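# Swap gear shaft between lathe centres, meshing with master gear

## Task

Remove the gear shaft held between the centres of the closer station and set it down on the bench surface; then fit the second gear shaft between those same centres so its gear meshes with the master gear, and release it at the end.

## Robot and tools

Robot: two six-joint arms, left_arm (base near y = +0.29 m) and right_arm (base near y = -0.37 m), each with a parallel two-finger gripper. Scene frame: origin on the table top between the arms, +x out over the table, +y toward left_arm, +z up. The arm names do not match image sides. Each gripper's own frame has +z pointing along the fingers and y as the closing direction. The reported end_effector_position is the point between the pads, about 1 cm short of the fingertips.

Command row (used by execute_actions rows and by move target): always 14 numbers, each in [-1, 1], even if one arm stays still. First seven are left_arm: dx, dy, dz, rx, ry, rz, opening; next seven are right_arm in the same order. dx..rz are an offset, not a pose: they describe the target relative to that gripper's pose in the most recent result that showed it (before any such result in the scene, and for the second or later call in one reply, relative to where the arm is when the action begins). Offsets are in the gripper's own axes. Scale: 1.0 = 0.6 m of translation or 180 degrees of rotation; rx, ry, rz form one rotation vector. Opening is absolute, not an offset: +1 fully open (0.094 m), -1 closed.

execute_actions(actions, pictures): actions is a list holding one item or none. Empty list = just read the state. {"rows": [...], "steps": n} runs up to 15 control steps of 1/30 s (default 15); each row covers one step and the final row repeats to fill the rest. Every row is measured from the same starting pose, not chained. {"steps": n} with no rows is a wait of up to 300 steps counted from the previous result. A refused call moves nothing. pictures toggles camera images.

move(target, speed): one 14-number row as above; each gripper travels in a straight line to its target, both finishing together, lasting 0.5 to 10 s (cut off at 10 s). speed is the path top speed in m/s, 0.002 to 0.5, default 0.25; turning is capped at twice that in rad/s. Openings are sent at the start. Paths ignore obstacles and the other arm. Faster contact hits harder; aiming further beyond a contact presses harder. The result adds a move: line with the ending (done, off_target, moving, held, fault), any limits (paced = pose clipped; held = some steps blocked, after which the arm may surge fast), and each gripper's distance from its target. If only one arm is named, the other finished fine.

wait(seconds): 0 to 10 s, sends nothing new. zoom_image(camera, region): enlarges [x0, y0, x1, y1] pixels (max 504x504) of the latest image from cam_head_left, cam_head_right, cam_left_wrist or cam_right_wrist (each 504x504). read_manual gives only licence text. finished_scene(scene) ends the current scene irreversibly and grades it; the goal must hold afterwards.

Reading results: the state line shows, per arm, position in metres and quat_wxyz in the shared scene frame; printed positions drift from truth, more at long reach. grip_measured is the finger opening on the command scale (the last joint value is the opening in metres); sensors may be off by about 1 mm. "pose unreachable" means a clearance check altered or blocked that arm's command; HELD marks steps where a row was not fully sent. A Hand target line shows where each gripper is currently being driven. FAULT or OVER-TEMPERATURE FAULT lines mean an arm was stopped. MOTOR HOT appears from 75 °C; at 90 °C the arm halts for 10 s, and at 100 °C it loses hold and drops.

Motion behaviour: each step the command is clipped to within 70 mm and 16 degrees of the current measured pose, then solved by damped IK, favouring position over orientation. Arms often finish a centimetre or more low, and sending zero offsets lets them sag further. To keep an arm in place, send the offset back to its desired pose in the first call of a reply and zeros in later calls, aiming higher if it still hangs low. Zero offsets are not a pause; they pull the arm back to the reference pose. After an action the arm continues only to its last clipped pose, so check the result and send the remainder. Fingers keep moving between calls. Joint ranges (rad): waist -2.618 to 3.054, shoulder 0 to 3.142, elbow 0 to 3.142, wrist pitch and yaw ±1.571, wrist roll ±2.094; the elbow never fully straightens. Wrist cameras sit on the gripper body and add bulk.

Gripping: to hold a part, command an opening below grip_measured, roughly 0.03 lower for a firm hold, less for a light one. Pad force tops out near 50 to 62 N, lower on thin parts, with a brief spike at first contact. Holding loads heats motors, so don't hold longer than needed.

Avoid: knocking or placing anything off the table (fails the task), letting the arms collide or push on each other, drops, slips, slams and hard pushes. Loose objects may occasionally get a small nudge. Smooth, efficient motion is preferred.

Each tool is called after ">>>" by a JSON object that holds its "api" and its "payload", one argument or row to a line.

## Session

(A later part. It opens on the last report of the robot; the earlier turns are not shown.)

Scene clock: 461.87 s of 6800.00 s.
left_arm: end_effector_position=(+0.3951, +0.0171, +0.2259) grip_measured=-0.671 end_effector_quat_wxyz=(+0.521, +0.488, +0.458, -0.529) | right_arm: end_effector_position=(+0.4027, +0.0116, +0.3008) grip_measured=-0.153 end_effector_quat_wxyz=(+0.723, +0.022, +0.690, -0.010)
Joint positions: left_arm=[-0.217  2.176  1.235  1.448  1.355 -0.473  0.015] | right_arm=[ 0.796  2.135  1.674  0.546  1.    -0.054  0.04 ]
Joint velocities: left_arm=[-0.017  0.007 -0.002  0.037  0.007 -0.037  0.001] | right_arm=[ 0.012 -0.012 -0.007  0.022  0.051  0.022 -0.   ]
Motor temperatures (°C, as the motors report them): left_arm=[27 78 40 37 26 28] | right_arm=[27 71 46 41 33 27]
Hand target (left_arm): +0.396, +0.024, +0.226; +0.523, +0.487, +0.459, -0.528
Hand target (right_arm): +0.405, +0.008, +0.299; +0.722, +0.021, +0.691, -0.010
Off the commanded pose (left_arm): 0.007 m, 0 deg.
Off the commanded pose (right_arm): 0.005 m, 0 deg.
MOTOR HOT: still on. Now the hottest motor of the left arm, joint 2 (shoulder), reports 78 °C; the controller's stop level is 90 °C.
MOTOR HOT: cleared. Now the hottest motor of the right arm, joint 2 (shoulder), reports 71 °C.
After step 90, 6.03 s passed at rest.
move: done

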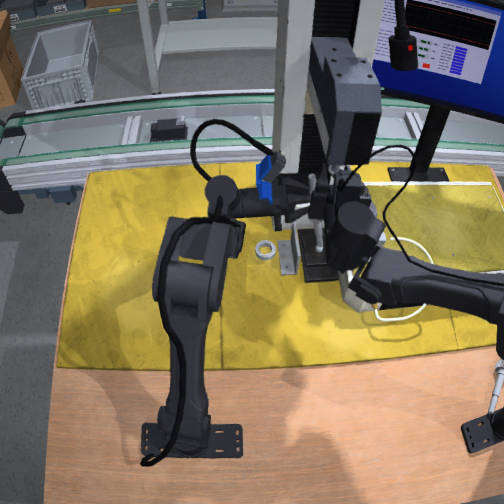

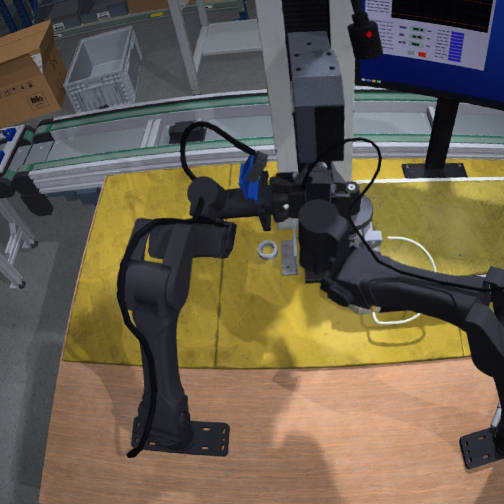

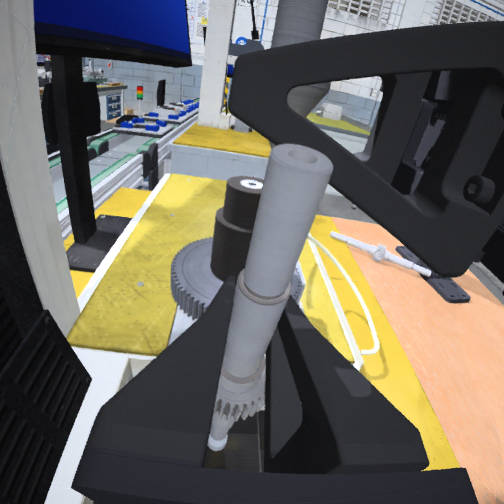

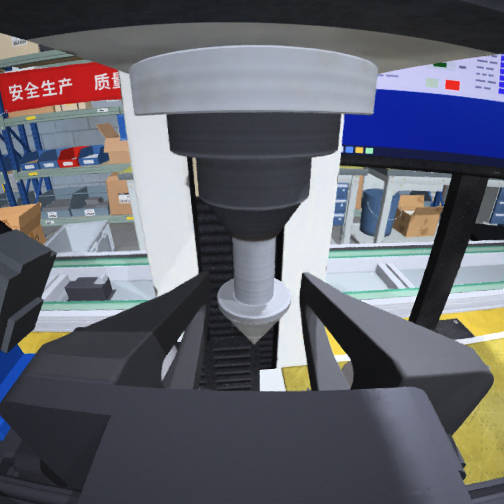

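>>> {"api": "move", "payload": {
  "target": [0,0,0,0,0,0,-0.73,-0.035,0,0,0,-0.01,0,-0.15],
  "speed": 0.08
}}

>>> {"api": "execute_actions", "payload": {
  "actions": [
    {"rows":[[0,0,0,0,0,0,-0.73,-0.02,0,0,0,0,0,-0.53]]}
  ],
  "pictures": false
}}

>>> {"api": "execute_actions", "payload": {
  "actions": [
    {"rows":[[0,0,0,0,0,0,-0.73,-0.2,0,0.01,0,-0.04,0.04,-0.53]]}
  ],
  "pictures": false
}}

>>> {"api": "execute_actions", "payload": {
  "actions": [
    {"rows":[[0,0,0,0,0,0,-0.73,-0.2,0,0.02,0,-0.06,0.05,-0.53]]}
  ],
  "pictures": false
}}

>>> {"api": "execute_actions", "payload": {
  "actions": [
    {"rows":[[0,0,0.03,0,0,0,-0.73,-0.2,0,0.02,0,-0.06,0.06,-0.53]]}
  ],
  "pictures": false
}}

>>> {"api": "execute_actions", "payload": {
  "actions": [
    {"rows":[[0,0.005,0.03,0,0,0,-0.73,-0.2,0,0.025,0,-0.055,0.06,-0.53]]}
  ],
  "pictures": false
}}

>>> {"api": "execute_actions", "payload": {
  "actions": [
    {"rows":[[0,0.005,0.03,0,0,0,-0.73,-0.2,0,0.025,0,-0.055,0.06,-0.53]]}
  ]
}}

>>> {"api": "zoom_image", "payload": {
  "camera": "cam_right_wrist",
  "region": [190,270,320,400]
}}

Scene clock: 474.33 s of 6800.00 s.
left_arm: end_effector_position=(+0.3946, +0.0171, +0.2259) grip_measured=-0.671 end_effector_quat_wxyz=(+0.522, +0.490, +0.456, -0.529) | right_arm: end_effector_position=(+0.4027, +0.0116, +0.3023) grip_measured=-0.153 end_effector_quat_wxyz=(+0.725, +0.011, +0.689, -0.020)
Joint positions: left_arm=[-0.217  2.177  1.235  1.453  1.356 -0.472  0.015] | right_arm=[ 0.796  2.135  1.674  0.555  0.999 -0.091  0.04 ]
Joint velocities: left_arm=[-0.002 -0.007  0.012 -0.11   0.037 -0.066  0.001] | right_arm=[-0.017 -0.017 -0.007  0.022 -0.007 -0.051 -0.003]
Motor temperatures (°C, as the motors report them): left_arm=[27 78 39 38 26 28] | right_arm=[27 69 44 40 32 27]
Hand target (left_arm): +0.395, +0.017, +0.226; +0.521, +0.488, +0.458, -0.529
Hand target (right_arm): +0.401, +0.010, +0.322; +0.734, +0.022, +0.679, -0.010
Off the commanded pose (left_arm): 0.000 m, 0 deg.
Off the commanded pose (right_arm): 0.019 m, 2 deg.
MOTOR HOT: still on. Now the hottest motor of the left arm, joint 2 (shoulder), reports 78 °C; the controller's stop level is 90 °C.
After step 90, 8.77 s passed at rest.
move: off_target (right_arm)

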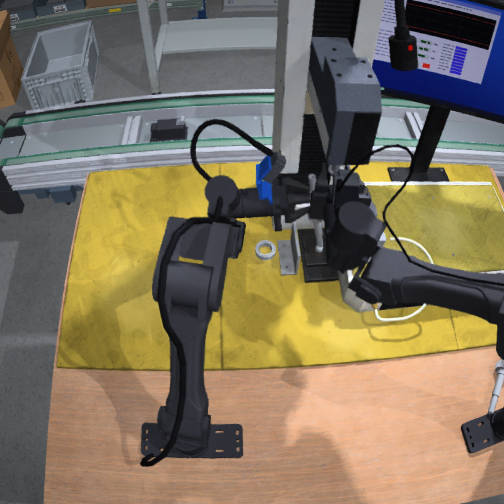

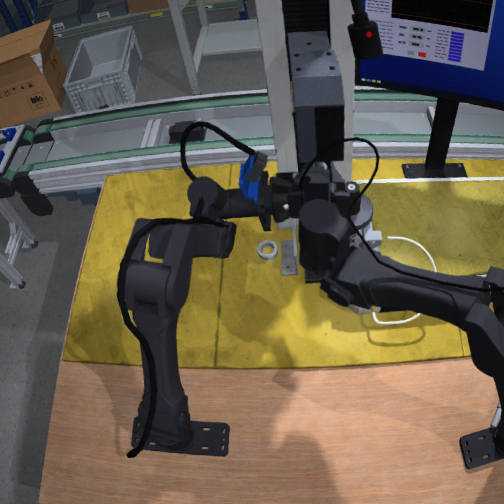

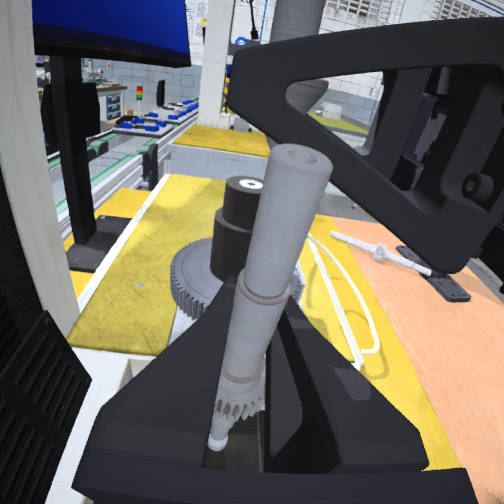

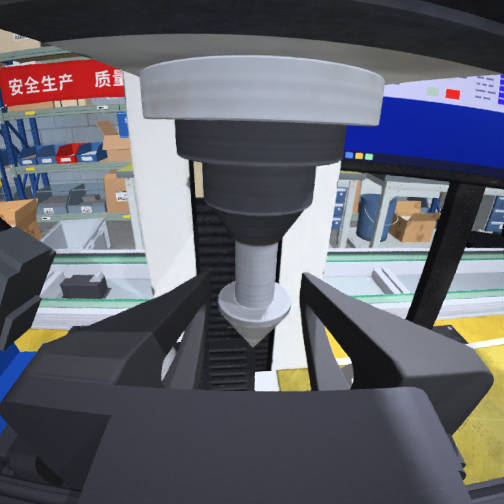

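Scene clock: 474.83 s of 6800.00 s.
left_arm: end_effector_position=(+0.3946, +0.0171, +0.2259) grip_measured=-0.671 end_effector_quat_wxyz=(+0.522, +0.490, +0.456, -0.529) | right_arm: end_effector_position=(+0.4027, +0.0123, +0.3016) grip_measured=-0.464 end_effector_quat_wxyz=(+0.724, +0.009, +0.690, -0.021)
Joint positions: left_arm=[-0.217  2.177  1.235  1.453  1.357 -0.472  0.015] | right_arm=[ 0.796  2.135  1.674  0.55   0.996 -0.092  0.025]
Joint velocities: left_arm=[-0.012 -0.007  0.012  0.007 -0.022  0.007 -0.001] | right_arm=[-0.022 -0.002  0.002 -0.051  0.007 -0.007  0.001]
Motor temperatures (°C, as the motors report them): left_arm=[27 78 39 38 26 28] | right_arm=[27 69 45 40 32 27]
Hand target (left_arm): +0.395, +0.017, +0.226; +0.522, +0.490, +0.456, -0.529
Hand target (right_arm): +0.402, +0.011, +0.314; +0.725, +0.011, +0.688, -0.020
Off the commanded pose (left_arm): 0.000 m, 0 deg.
Off the commanded pose (right_arm): 0.013 m, 0 deg.
MOTOR HOT: still on. Now the hottest motor of the left arm, joint 2 (shoulder), reports 78 °C; the controller's stop level is 90 °C.
Steps of this call (steps 1 to 15: all 15 steps of this action). Readings (end_effector_position):
1: left_arm (+0.3946, +0.0171, +0.2259) | right_arm (+0.4027, +0.0117, +0.3020)
2: left_arm (+0.3946, +0.0171, +0.2259) | right_arm (+0.4027, +0.0121, +0.3018)
4: left_arm (+0.3946, +0.0171, +0.2259) | right_arm (+0.4027, +0.0123, +0.3016)
8: left_arm (+0.3946, +0.0171, +0.2259) | right_arm (+0.4027, +0.0123, +0.3016)
15: the state above

Scene clock: 475.33 s of 6800.00 s.
left_arm: end_effector_position=(+0.3946, +0.0171, +0.2259) grip_measured=-0.671 end_effector_quat_wxyz=(+0.522, +0.490, +0.456, -0.529) | right_arm: end_effector_position=(+0.4029, +0.0112, +0.3120) grip_measured=-0.464 end_effector_quat_wxyz=(+0.723, +0.001, +0.690, -0.042)
Joint positions: left_arm=[-0.217  2.177  1.235  1.453  1.357 -0.472  0.015] | right_arm=[ 0.797  2.134  1.715  0.511  1.016 -0.134  0.025]
Joint velocities: left_arm=[-0.007 -0.017 -0.007  0.037 -0.037  0.022 -0.001] | right_arm=[-0.007 -0.017  0.002 -0.11   0.037 -0.022 -0.001]
Motor temperatures (°C, as the motors report them): left_arm=[27 78 39 38 26 28] | right_arm=[27 69 45 40 32 27]
Hand target (left_arm): +0.395, +0.017, +0.226; +0.522, +0.490, +0.456, -0.529
Hand target (right_arm): +0.395, +0.004, +0.389; +0.766, +0.051, +0.640, +0.022
Off the commanded pose (left_arm): 0.000 m, 0 deg.
Off the commanded pose (right_arm): 0.110 m, 12 deg; position clipped at the last step of the last action.
MOTOR HOT: still on. Now the hottest motor of the left arm, joint 2 (shoulder), reports 78 °C; the controller's stop level is 90 °C.
Steps of this call (steps 1 to 15: all 15 steps of this action). Readings (end_effector_position):
1: left_arm (+0.3946, +0.0171, +0.2259) | right_arm (+0.4028, +0.0119, +0.3048)
2: left_arm (+0.3946, +0.0171, +0.2259) | right_arm (+0.4029, +0.0114, +0.3056)
4: left_arm (+0.3946, +0.0171, +0.2259) | right_arm (+0.4030, +0.0114, +0.3074)
8: left_arm (+0.3946, +0.0171, +0.2259) | right_arm (+0.4030, +0.0112, +0.3105)
15: the state above

Scene clock: 475.83 s of 6800.00 s.
left_arm: end_effector_position=(+0.3946, +0.0171, +0.2259) grip_measured=-0.671 end_effector_quat_wxyz=(+0.522, +0.490, +0.456, -0.529) | right_arm: end_effector_position=(+0.4033, +0.0106, +0.3169) grip_measured=-0.464 end_effector_quat_wxyz=(+0.735, -0.000, +0.675, -0.062)
Joint positions: left_arm=[-0.217  2.177  1.235  1.453  1.357 -0.471  0.015] | right_arm=[ 0.8    2.158  1.721  0.611  1.037 -0.234  0.025]
Joint velocities: left_arm=[ 0.002  0.002  0.007 -0.066 -0.022  0.022  0.   ] | right_arm=[ 0.002 -0.002  0.012  0.037  0.022 -0.11  -0.001]
Motor temperatures (°C, as the motors report them): left_arm=[27 78 39 37 26 28] | right_arm=[27 69 45 41 32 27]
Hand target (left_arm): +0.395, +0.017, +0.226; +0.522, +0.490, +0.456, -0.529
Hand target (right_arm): +0.397, +0.003, +0.396; +0.785, +0.052, +0.617, +0.011
Off the commanded pose (left_arm): 0.000 m, 0 deg.
Off the commanded pose (right_arm): 0.116 m, 14 deg; position clipped at the last step of the last action.
MOTOR HOT: still on. Now the hottest motor of the left arm, joint 2 (shoulder), reports 78 °C; the controller's stop level is 90 °C.
Steps of this call (steps 1 to 15: all 15 steps of this action). Readings (end_effector_position):
1: left_arm (+0.3946, +0.0171, +0.2259) | right_arm (+0.4031, +0.0111, +0.3124)
2: left_arm (+0.3946, +0.0171, +0.2259) | right_arm (+0.4031, +0.0110, +0.3134)
4: left_arm (+0.3946, +0.0171, +0.2259) | right_arm (+0.4033, +0.0109, +0.3144)
8: left_arm (+0.3946, +0.0171, +0.2259) | right_arm (+0.4032, +0.0108, +0.3153)
15: the state above

Scene clock: 476.33 s of 6800.00 s.
left_arm: end_effector_position=(+0.3922, +0.0064, +0.2261) grip_measured=-0.671 end_effector_quat_wxyz=(+0.525, +0.494, +0.452, -0.527) | right_arm: end_effector_position=(+0.4034, +0.0105, +0.3190) grip_measured=-0.464 end_effector_quat_wxyz=(+0.746, +0.008, +0.661, -0.076)
Joint positions: left_arm=[-0.243  2.169  1.235  1.405  1.337 -0.417  0.015] | right_arm=[ 0.804  2.192  1.733  0.72   1.063 -0.318  0.025]
Joint velocities: left_arm=[ 0.012 -0.012 -0.017 -0.066  0.022  0.037  0.001] | right_arm=[ 0.002  0.032  0.007  0.007 -0.183 -0.051 -0.   ]
Motor temperatures (°C, as the motors report them): left_arm=[27 78 39 37 26 28] | right_arm=[27 70 45 41 32 27]
Hand target (left_arm): +0.394, -0.001, +0.227; +0.522, +0.490, +0.455, -0.529
Hand target (right_arm): +0.393, +0.006, +0.398; +0.797, +0.058, +0.601, +0.004
Off the commanded pose (left_arm): 0.008 m, 1 deg.
Off the commanded pose (right_arm): 0.118 m, 14 deg; position clipped at the last step of the last action.
MOTOR HOT: still on. Now the hottest motor of the left arm, joint 2 (shoulder), reports 78 °C; the controller's stop level is 90 °C.
Steps of this call (steps 1 to 15: all 15 steps of this action). Readings (end_effector_position):
1: left_arm (+0.3944, +0.0156, +0.2254) | right_arm (+0.4031, +0.0109, +0.3173)
2: left_arm (+0.3945, +0.0137, +0.2252) | right_arm (+0.4031, +0.0109, +0.3182)
4: left_arm (+0.3926, +0.0093, +0.2259) | right_arm (+0.4034, +0.0107, +0.3184)
8: left_arm (+0.3917, +0.0065, +0.2261) | right_arm (+0.4035, +0.0106, +0.3186)
15: the state above

Scene clock: 476.83 s of 6800.00 s.
left_arm: end_effector_position=(+0.3910, -0.0046, +0.2270) grip_measured=-0.672 end_effector_quat_wxyz=(+0.524, +0.497, +0.448, -0.527) | right_arm: end_effector_position=(+0.4039, +0.0100, +0.3222) grip_measured=-0.464 end_effector_quat_wxyz=(+0.753, +0.019, +0.651, -0.091)
Joint positions: left_arm=[-0.267  2.169  1.249  1.36   1.322 -0.379  0.015] | right_arm=[ 0.807  2.228  1.766  0.799  1.095 -0.392  0.025]
Joint velocities: left_arm=[-0.012 -0.022  0.012 -0.007  0.037 -0.022  0.   ] | right_arm=[-0.012  0.012  0.012  0.007 -0.037 -0.11  -0.   ]
Motor temperatures (°C, as the motors report them): left_arm=[27 78 39 37 26 28] | right_arm=[27 70 46 41 32 27]
Hand target (left_arm): +0.394, -0.011, +0.228; +0.525, +0.493, +0.451, -0.527
Hand target (right_arm): +0.393, +0.006, +0.401; +0.804, +0.064, +0.591, -0.010
Off the commanded pose (left_arm): 0.008 m, 1 deg.
Off the commanded pose (right_arm): 0.118 m, 14 deg; position clipped at the last step of the last action.
MOTOR HOT: still on. Now the hottest motor of the left arm, joint 2 (shoulder), reports 78 °C; the controller's stop level is 90 °C.
Steps of this call (steps 1 to 15: all 15 steps of this action). Readings (end_effector_position):
1: left_arm (+0.3923, +0.0057, +0.2261) | right_arm (+0.4035, +0.0106, +0.3194)
2: left_arm (+0.3924, +0.0043, +0.2265) | right_arm (+0.4035, +0.0105, +0.3203)
4: left_arm (+0.3918, +0.0005, +0.2269) | right_arm (+0.4038, +0.0101, +0.3211)
8: left_arm (+0.3906, -0.0041, +0.2271) | right_arm (+0.4039, +0.0100, +0.3216)
15: the state above

Scene clock: 477.33 s of 6800.00 s.
left_arm: end_effector_position=(+0.3921, -0.0087, +0.2271) grip_measured=-0.673 end_effector_quat_wxyz=(+0.521, +0.497, +0.450, -0.528) | right_arm: end_effector_position=(+0.4043, +0.0094, +0.3243) grip_measured=-0.464 end_effector_quat_wxyz=(+0.760, +0.032, +0.640, -0.107)
Joint positions: left_arm=[-0.275  2.169  1.261  1.325  1.319 -0.361  0.015] | right_arm=[ 0.81   2.272  1.805  0.893  1.125 -0.478  0.025]
Joint velocities: left_arm=[ 0.002 -0.012  0.002 -0.007 -0.037  0.007 -0.   ] | right_arm=[-0.002  0.007  0.012  0.081 -0.007 -0.081 -0.001]
Motor temperatures (°C, as the motors report them): left_arm=[27 78 39 37 26 28] | right_arm=[27 70 46 41 32 27]
Hand target (left_arm): +0.392, -0.022, +0.229; +0.524, +0.497, +0.447, -0.527
Hand target (right_arm): +0.391, +0.006, +0.403; +0.812, +0.074, +0.579, -0.026
Off the commanded pose (left_arm): 0.014 m, 0 deg.
Off the commanded pose (right_arm): 0.119 m, 14 deg; position clipped at the last step of the last action.
MOTOR HOT: still on. Now the hottest motor of the left arm, joint 2 (shoulder), reports 78 °C; the controller's stop level is 90 °C.
Steps of this call (steps 1 to 15: all 15 steps of this action). Readings (end_effector_position):
1: left_arm (+0.3910, -0.0055, +0.2272) | right_arm (+0.4039, +0.0100, +0.3228)
2: left_arm (+0.3911, -0.0067, +0.2275) | right_arm (+0.4040, +0.0099, +0.3237)
4: left_arm (+0.3910, -0.0082, +0.2273) | right_arm (+0.4041, +0.0097, +0.3240)
8: left_arm (+0.3918, -0.0086, +0.2272) | right_arm (+0.4042, +0.0095, +0.3243)
15: the state above

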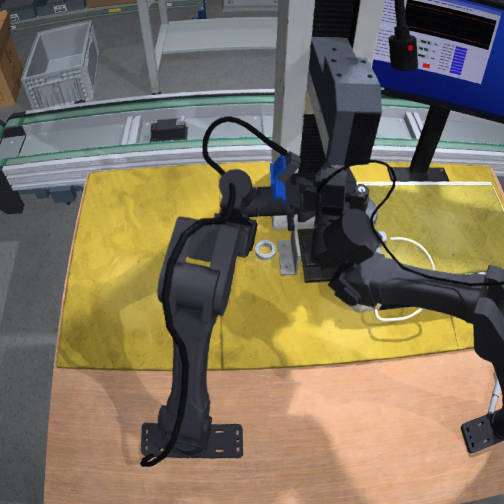

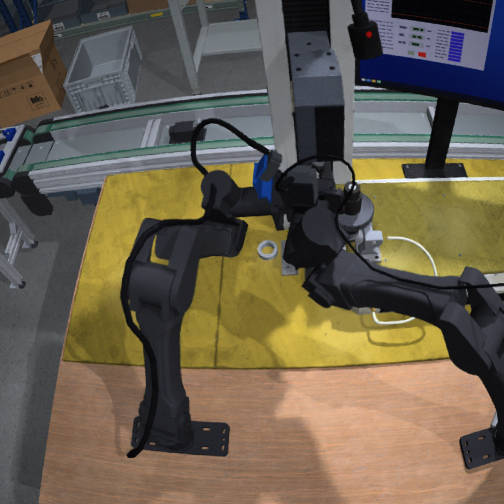

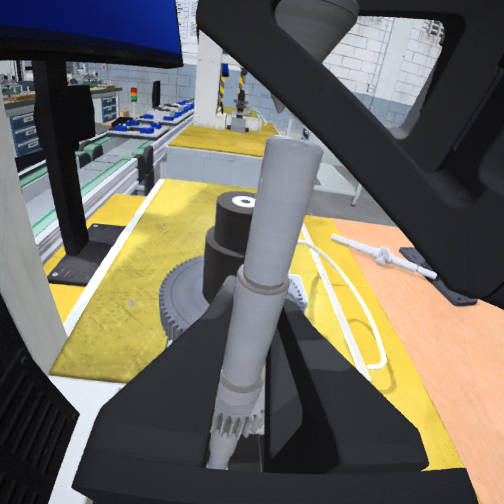

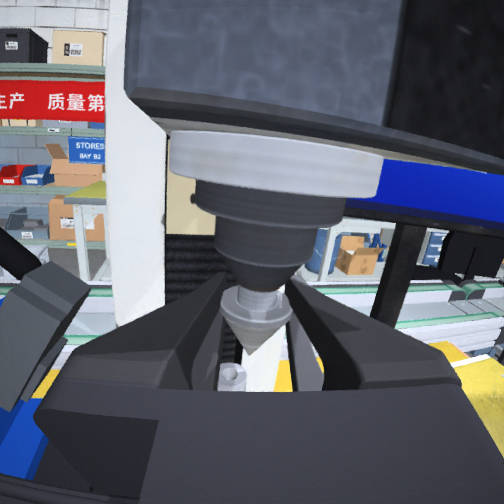

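Region (190, 270, 320, 400) of cam_right_wrist's 504x504 image, scaled by 3.877, with more detail than that image has.

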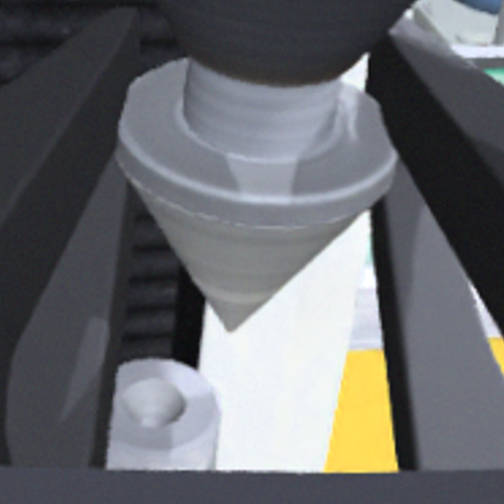

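>>> {"api": "execute_actions", "payload": {
  "actions": [
    {"rows":[[0,0.015,0.028,0.02,0,0,-0.73,-0.13,0,0.02,0,-0.05,0.06,-0.53]]}
  ]
}}

>>> {"api": "zoom_image", "payload": {
  "camera": "cam_right_wrist",
  "region": [190,270,320,400]
}}

Scene clock: 484.30 s of 6800.00 s.
left_arm: end_effector_position=(+0.3964, -0.0148, +0.2276) grip_measured=-0.673 end_effector_quat_wxyz=(+0.490, +0.512, +0.444, -0.548) | right_arm: end_effector_position=(+0.4048, +0.0086, +0.3258) grip_measured=-0.464 end_effector_quat_wxyz=(+0.764, +0.048, +0.632, -0.120)
Joint positions: left_arm=[-0.28   2.223  1.365  1.312  1.387 -0.433  0.015] | right_arm=[ 0.813  2.317  1.853  0.973  1.156 -0.552  0.025]
Joint velocities: left_arm=[ 0.007 -0.007  0.007  0.066 -0.051 -0.022  0.   ] | right_arm=[-0.012  0.007  0.002  0.037 -0.037  0.022 -0.001]
Motor temperatures (°C, as the motors report them): left_arm=[27 78 40 37 26 28] | right_arm=[27 73 49 42 32 27]
Hand target (left_arm): +0.399, -0.025, +0.229; +0.505, +0.513, +0.433, -0.542
Hand target (right_arm): +0.393, +0.005, +0.400; +0.814, +0.085, +0.572, -0.042
Off the commanded pose (left_arm): 0.012 m, 2 deg.
Off the commanded pose (right_arm): 0.078 m, 14 deg.
MOTOR HOT: still on. Now the hottest motor of the left arm, joint 2 (shoulder), reports 78 °C; the controller's stop level is 90 °C.
Steps of this call (steps 1 to 90: nothing new was sent; then 3.47 s passed at rest; steps 91 to 105: all 15 steps of this action). Readings (end_effector_position):
91: left_arm (+0.3923, -0.0093, +0.2278) | right_arm (+0.4046, +0.0093, +0.3245)
92: left_arm (+0.3940, -0.0106, +0.2277) | right_arm (+0.4045, +0.0093, +0.3252)
94: left_arm (+0.3967, -0.0135, +0.2278) | right_arm (+0.4046, +0.0090, +0.3255)
98: left_arm (+0.3964, -0.0147, +0.2275) | right_arm (+0.4047, +0.0087, +0.3257)
105: the state above

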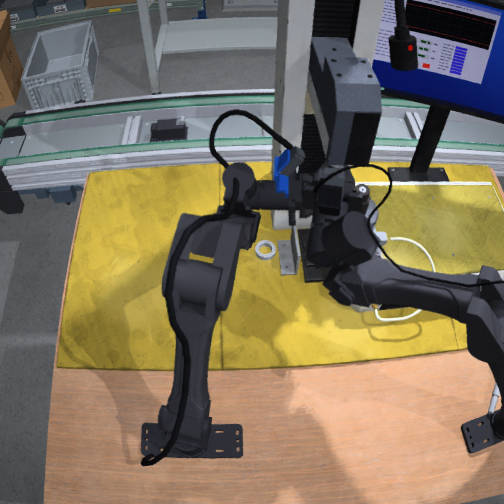

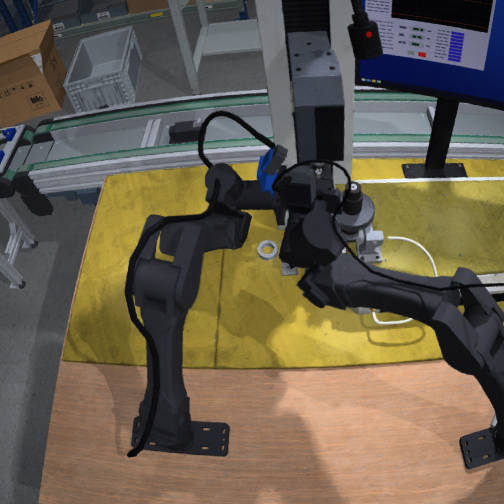

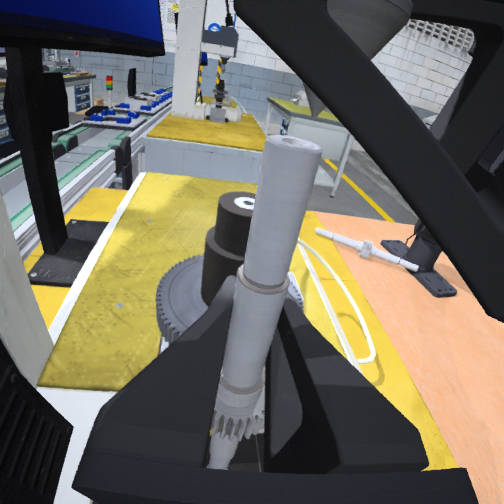

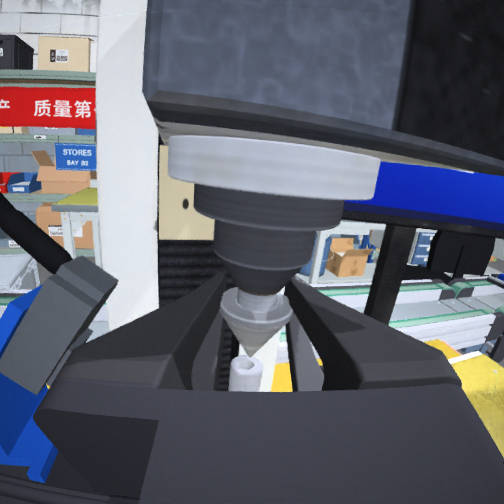

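Region (190, 270, 320, 400) of cam_right_wrist's 504x504 image, scaled by 3.877, with more detail than that image has.

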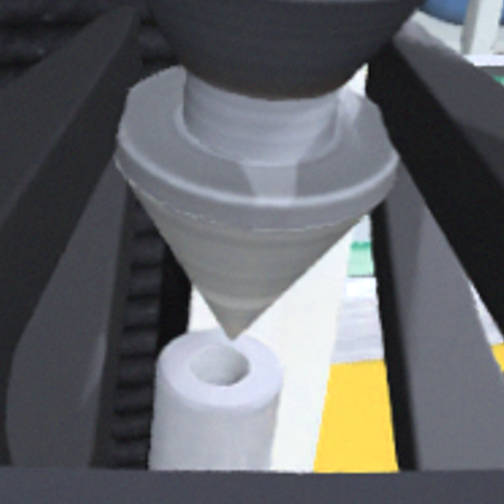

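>>> {"api": "execute_actions", "payload": {
  "actions": [
    {"rows":[[0,-0.008,0.02,0,0,0,-0.73,-0.06,0,0.01,0,-0.03,0.04,-0.53]]}
  ]
}}

>>> {"api": "zoom_image", "payload": {
  "camera": "cam_right_wrist",
  "region": [190,270,320,400]
}}

Scene clock: 495.47 s of 6800.00 s.
left_arm: end_effector_position=(+0.3939, -0.0149, +0.2275) grip_measured=-0.674 end_effector_quat_wxyz=(+0.489, +0.518, +0.441, -0.546) | right_arm: end_effector_position=(+0.4050, +0.0088, +0.3131) grip_measured=-0.464 end_effector_quat_wxyz=(+0.765, +0.055, +0.629, -0.127)
Joint positions: left_arm=[-0.281  2.216  1.361  1.3    1.397 -0.413  0.015] | right_arm=[ 0.815  2.356  1.855  1.05   1.173 -0.591  0.025]
Joint velocities: left_arm=[ 0.007 -0.022 -0.002 -0.037 -0.007  0.022 -0.   ] | right_arm=[ 0.002  0.007 -0.012 -0.037 -0.022 -0.037  0.   ]
Motor temperatures (°C, as the motors report them): left_arm=[27 77 41 37 26 28] | right_arm=[27 76 51 42 33 27]
Hand target (left_arm): +0.390, -0.026, +0.228; +0.490, +0.512, +0.443, -0.549
Hand target (right_arm): +0.400, +0.007, +0.361; +0.799, +0.082, +0.591, -0.076
Off the commanded pose (left_arm): 0.012 m, 1 deg.
Off the commanded pose (right_arm): 0.049 m, 9 deg.
MOTOR HOT: a motor of the right arm reached 75 °C. Now the hottest motor of the right arm, joint 2 (shoulder), reports 76 °C. The controller's stop level is 90 °C. To cool a motor, set the load down, stop pushing, or move to a pose that needs little force.
MOTOR HOT: still on. Now the hottest motor of the left arm, joint 2 (shoulder), reports 77 °C; the controller's stop level is 90 °C.
Steps of this call (steps 1 to 90: nothing new was sent; then 7.67 s passed at rest; steps 91 to 105: all 15 steps of this action). Readings (end_effector_position):
91: left_arm (+0.3963, -0.0148, +0.2277) | right_arm (+0.4051, +0.0088, +0.3235)
92: left_arm (+0.3962, -0.0148, +0.2277) | right_arm (+0.4052, +0.0088, +0.3214)
94: left_arm (+0.3948, -0.0149, +0.2277) | right_arm (+0.4054, +0.0086, +0.3145)
98: left_arm (+0.3939, -0.0149, +0.2273) | right_arm (+0.4051, +0.0087, +0.3130)
105: the state above

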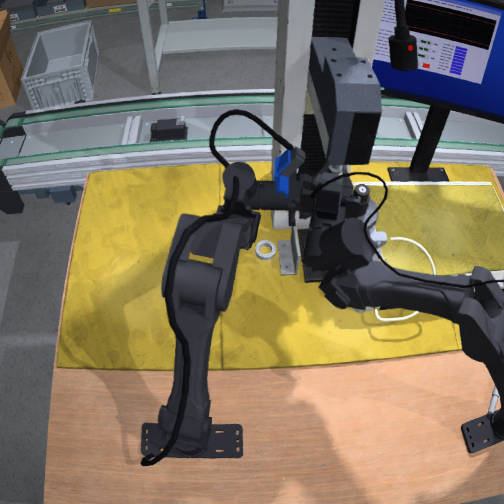

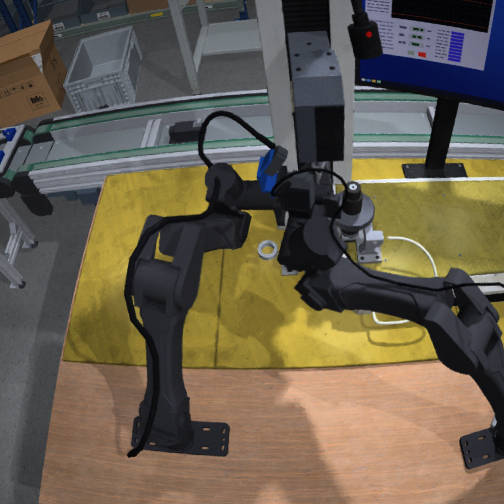

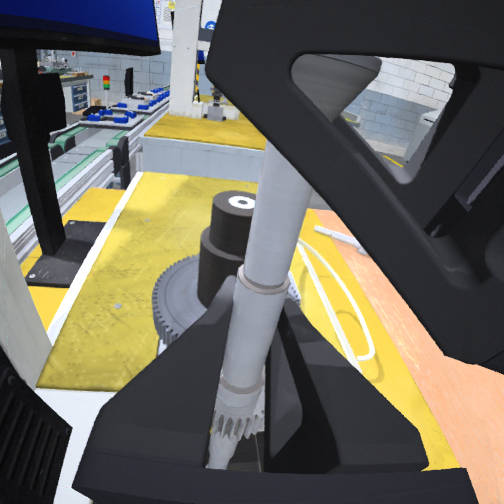

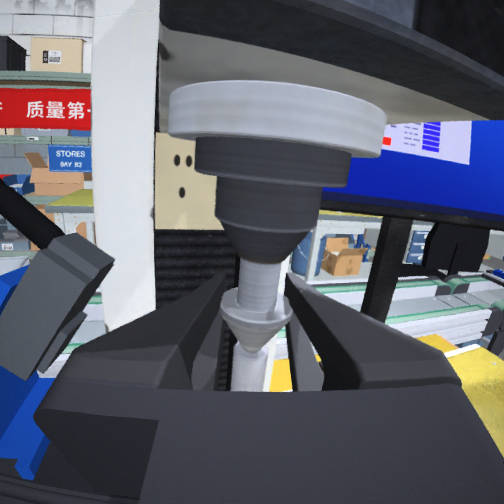

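Region (190, 270, 320, 400) of cam_right_wrist's 504x504 image, scaled by 3.877, with more detail than that image has.

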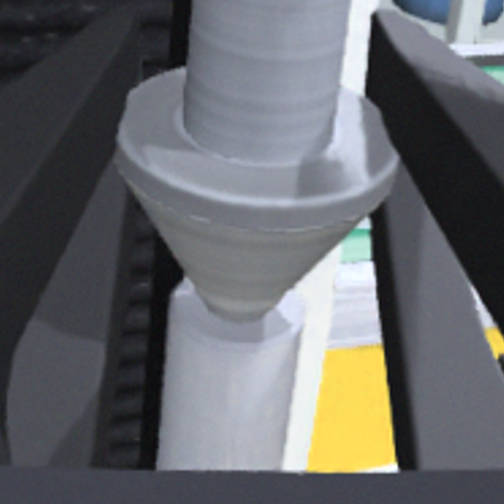

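Seated.

>>> {"api": "move", "payload": {
  "target": [0,0,0,0,0,0,-0.3,-0.01,0,0,0,0,0,-0.15],
  "speed": 0.03
}}

>>> {"api": "move", "payload": {
  "target": [0,0,-0.15,0,0,0,-0.3,-0.07,-0.03,-0.25,0,0,0,-0.15],
  "speed": 0.12
}}

Scene clock: 501.43 s of 6800.00 s.
left_arm: end_effector_position=(+0.3942, -0.0143, +0.2274) grip_measured=-0.302 end_effector_quat_wxyz=(+0.489, +0.518, +0.441, -0.546) | right_arm: end_effector_position=(+0.4052, +0.0088, +0.3115) grip_measured=-0.153 end_effector_quat_wxyz=(+0.764, +0.054, +0.630, -0.129)
Joint positions: left_arm=[-0.279  2.216  1.361  1.298  1.398 -0.412  0.033] | right_arm=[ 0.815  2.359  1.855  1.051  1.175 -0.593  0.04 ]
Joint velocities: left_arm=[-0.002 -0.007 -0.007  0.022  0.022 -0.007 -0.   ] | right_arm=[-0.007 -0.012  0.022 -0.051  0.051 -0.066 -0.   ]
Motor temperatures (°C, as the motors report them): left_arm=[27 79 40 37 26 28] | right_arm=[27 76 50 42 33 27]
Hand target (left_arm): +0.394, -0.015, +0.227; +0.489, +0.518, +0.441, -0.546
Hand target (right_arm): +0.404, +0.009, +0.319; +0.765, +0.055, +0.629, -0.127
Off the commanded pose (left_arm): 0.001 m, 0 deg.
Off the commanded pose (right_arm): 0.008 m, 0 deg.
MOTOR HOT: still on. Now the hottest motor of the left arm, joint 2 (shoulder), reports 79 °C; the controller's stop level is 90 °C.
MOTOR HOT: still on. Now the hottest motor of the right arm, joint 2 (shoulder), reports 76 °C; the controller's stop level is 90 °C.
After step 90, 2.27 s passed at rest.
move: done

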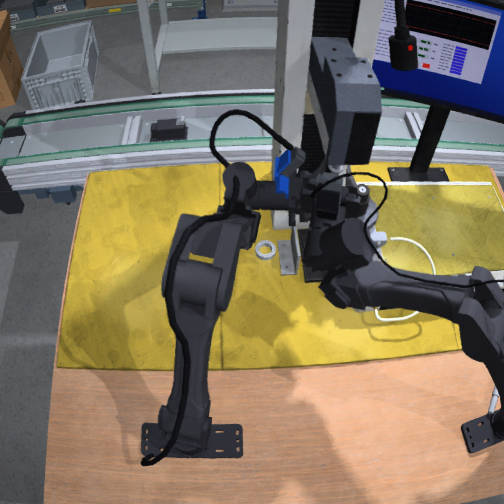

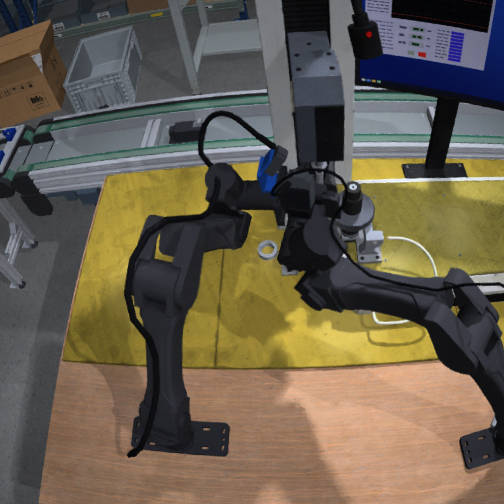

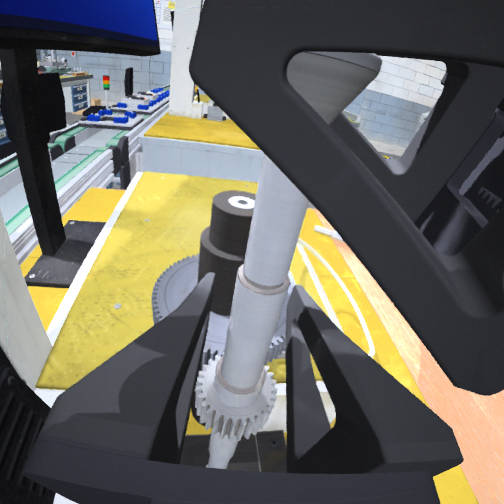

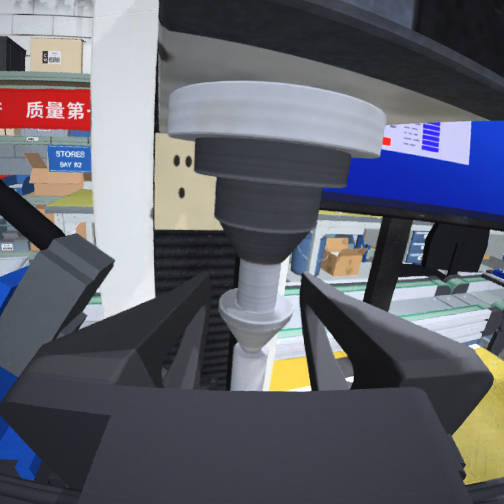

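Scene clock: 503.27 s of 6800.00 s.
left_arm: end_effector_position=(+0.4102, +0.0720, +0.2182) grip_measured=-0.302 end_effector_quat_wxyz=(+0.484, +0.523, +0.472, -0.519) | right_arm: end_effector_position=(+0.2531, +0.0384, +0.3210) grip_measured=-0.153 end_effector_quat_wxyz=(+0.748, +0.028, +0.654, -0.107)
Joint positions: left_arm=[-0.082  2.238  1.346  1.57   1.561 -0.661  0.033] | right_arm=[ 1.123  2.236  1.64   1.55   1.396 -1.045  0.04 ]
Joint velocities: left_arm=[ 0.007  0.002 -0.017 -0.022  0.022 -0.037 -0.   ] | right_arm=[ 0.002  0.012 -0.007 -0.066  0.066 -0.051 -0.001]
Motor temperatures (°C, as the motors report them): left_arm=[27 79 40 37 26 28] | right_arm=[27 75 49 41 33 27]
Hand target (left_arm): +0.407, +0.074, +0.221; +0.487, +0.524, +0.471, -0.516
Hand target (right_arm): +0.251, +0.034, +0.325; +0.750, +0.030, +0.653, -0.104
Off the commanded pose (left_arm): 0.005 m, 5 deg.
Off the commanded pose (right_arm): 0.006 m, 5 deg.
MOTOR HOT: still on. Now the hottest motor of the left arm, joint 2 (shoulder), reports 79 °C; the controller's stop level is 90 °C.
MOTOR HOT: still on. Now the hottest motor of the right arm, joint 2 (shoulder), reports 75 °C; the controller's stop level is 90 °C.
joint sent to its limit (right arm) — the command would take joint 4 (wrist pitch) past its upper limit, so that joint was sent only as far as its limit.
move: off_target (left_arm, right_arm)

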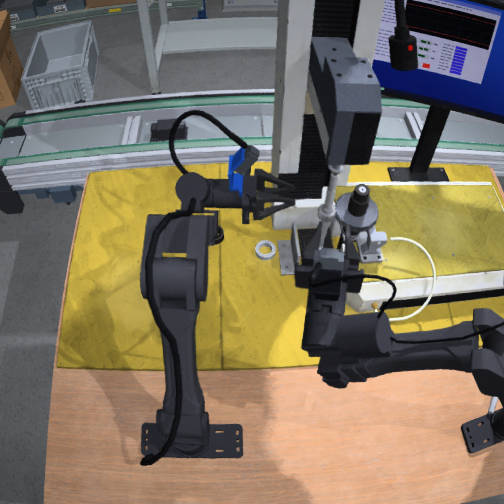

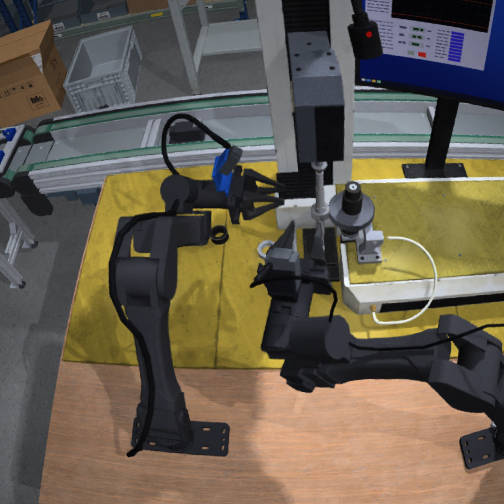

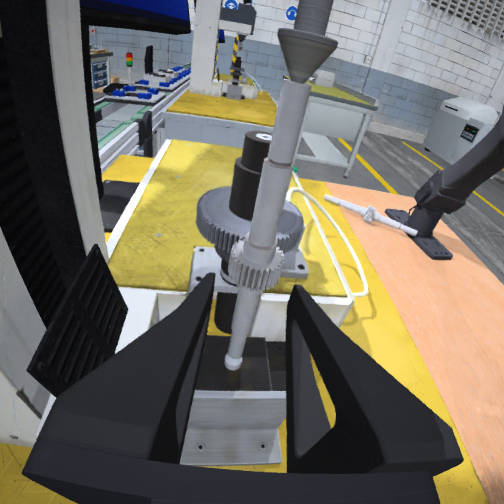

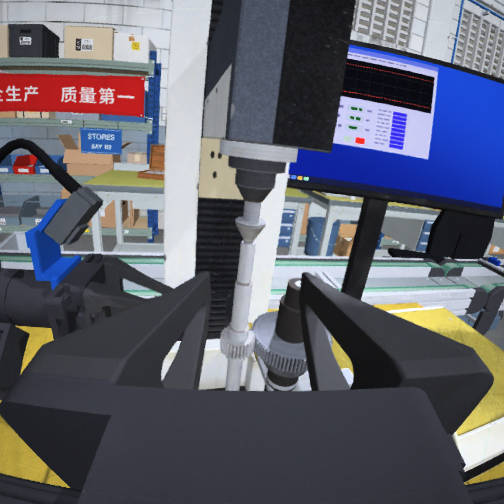

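>>> {"api": "finished_scene", "payload": {
  "scene": 2
}}

The scene is finished: the task was done.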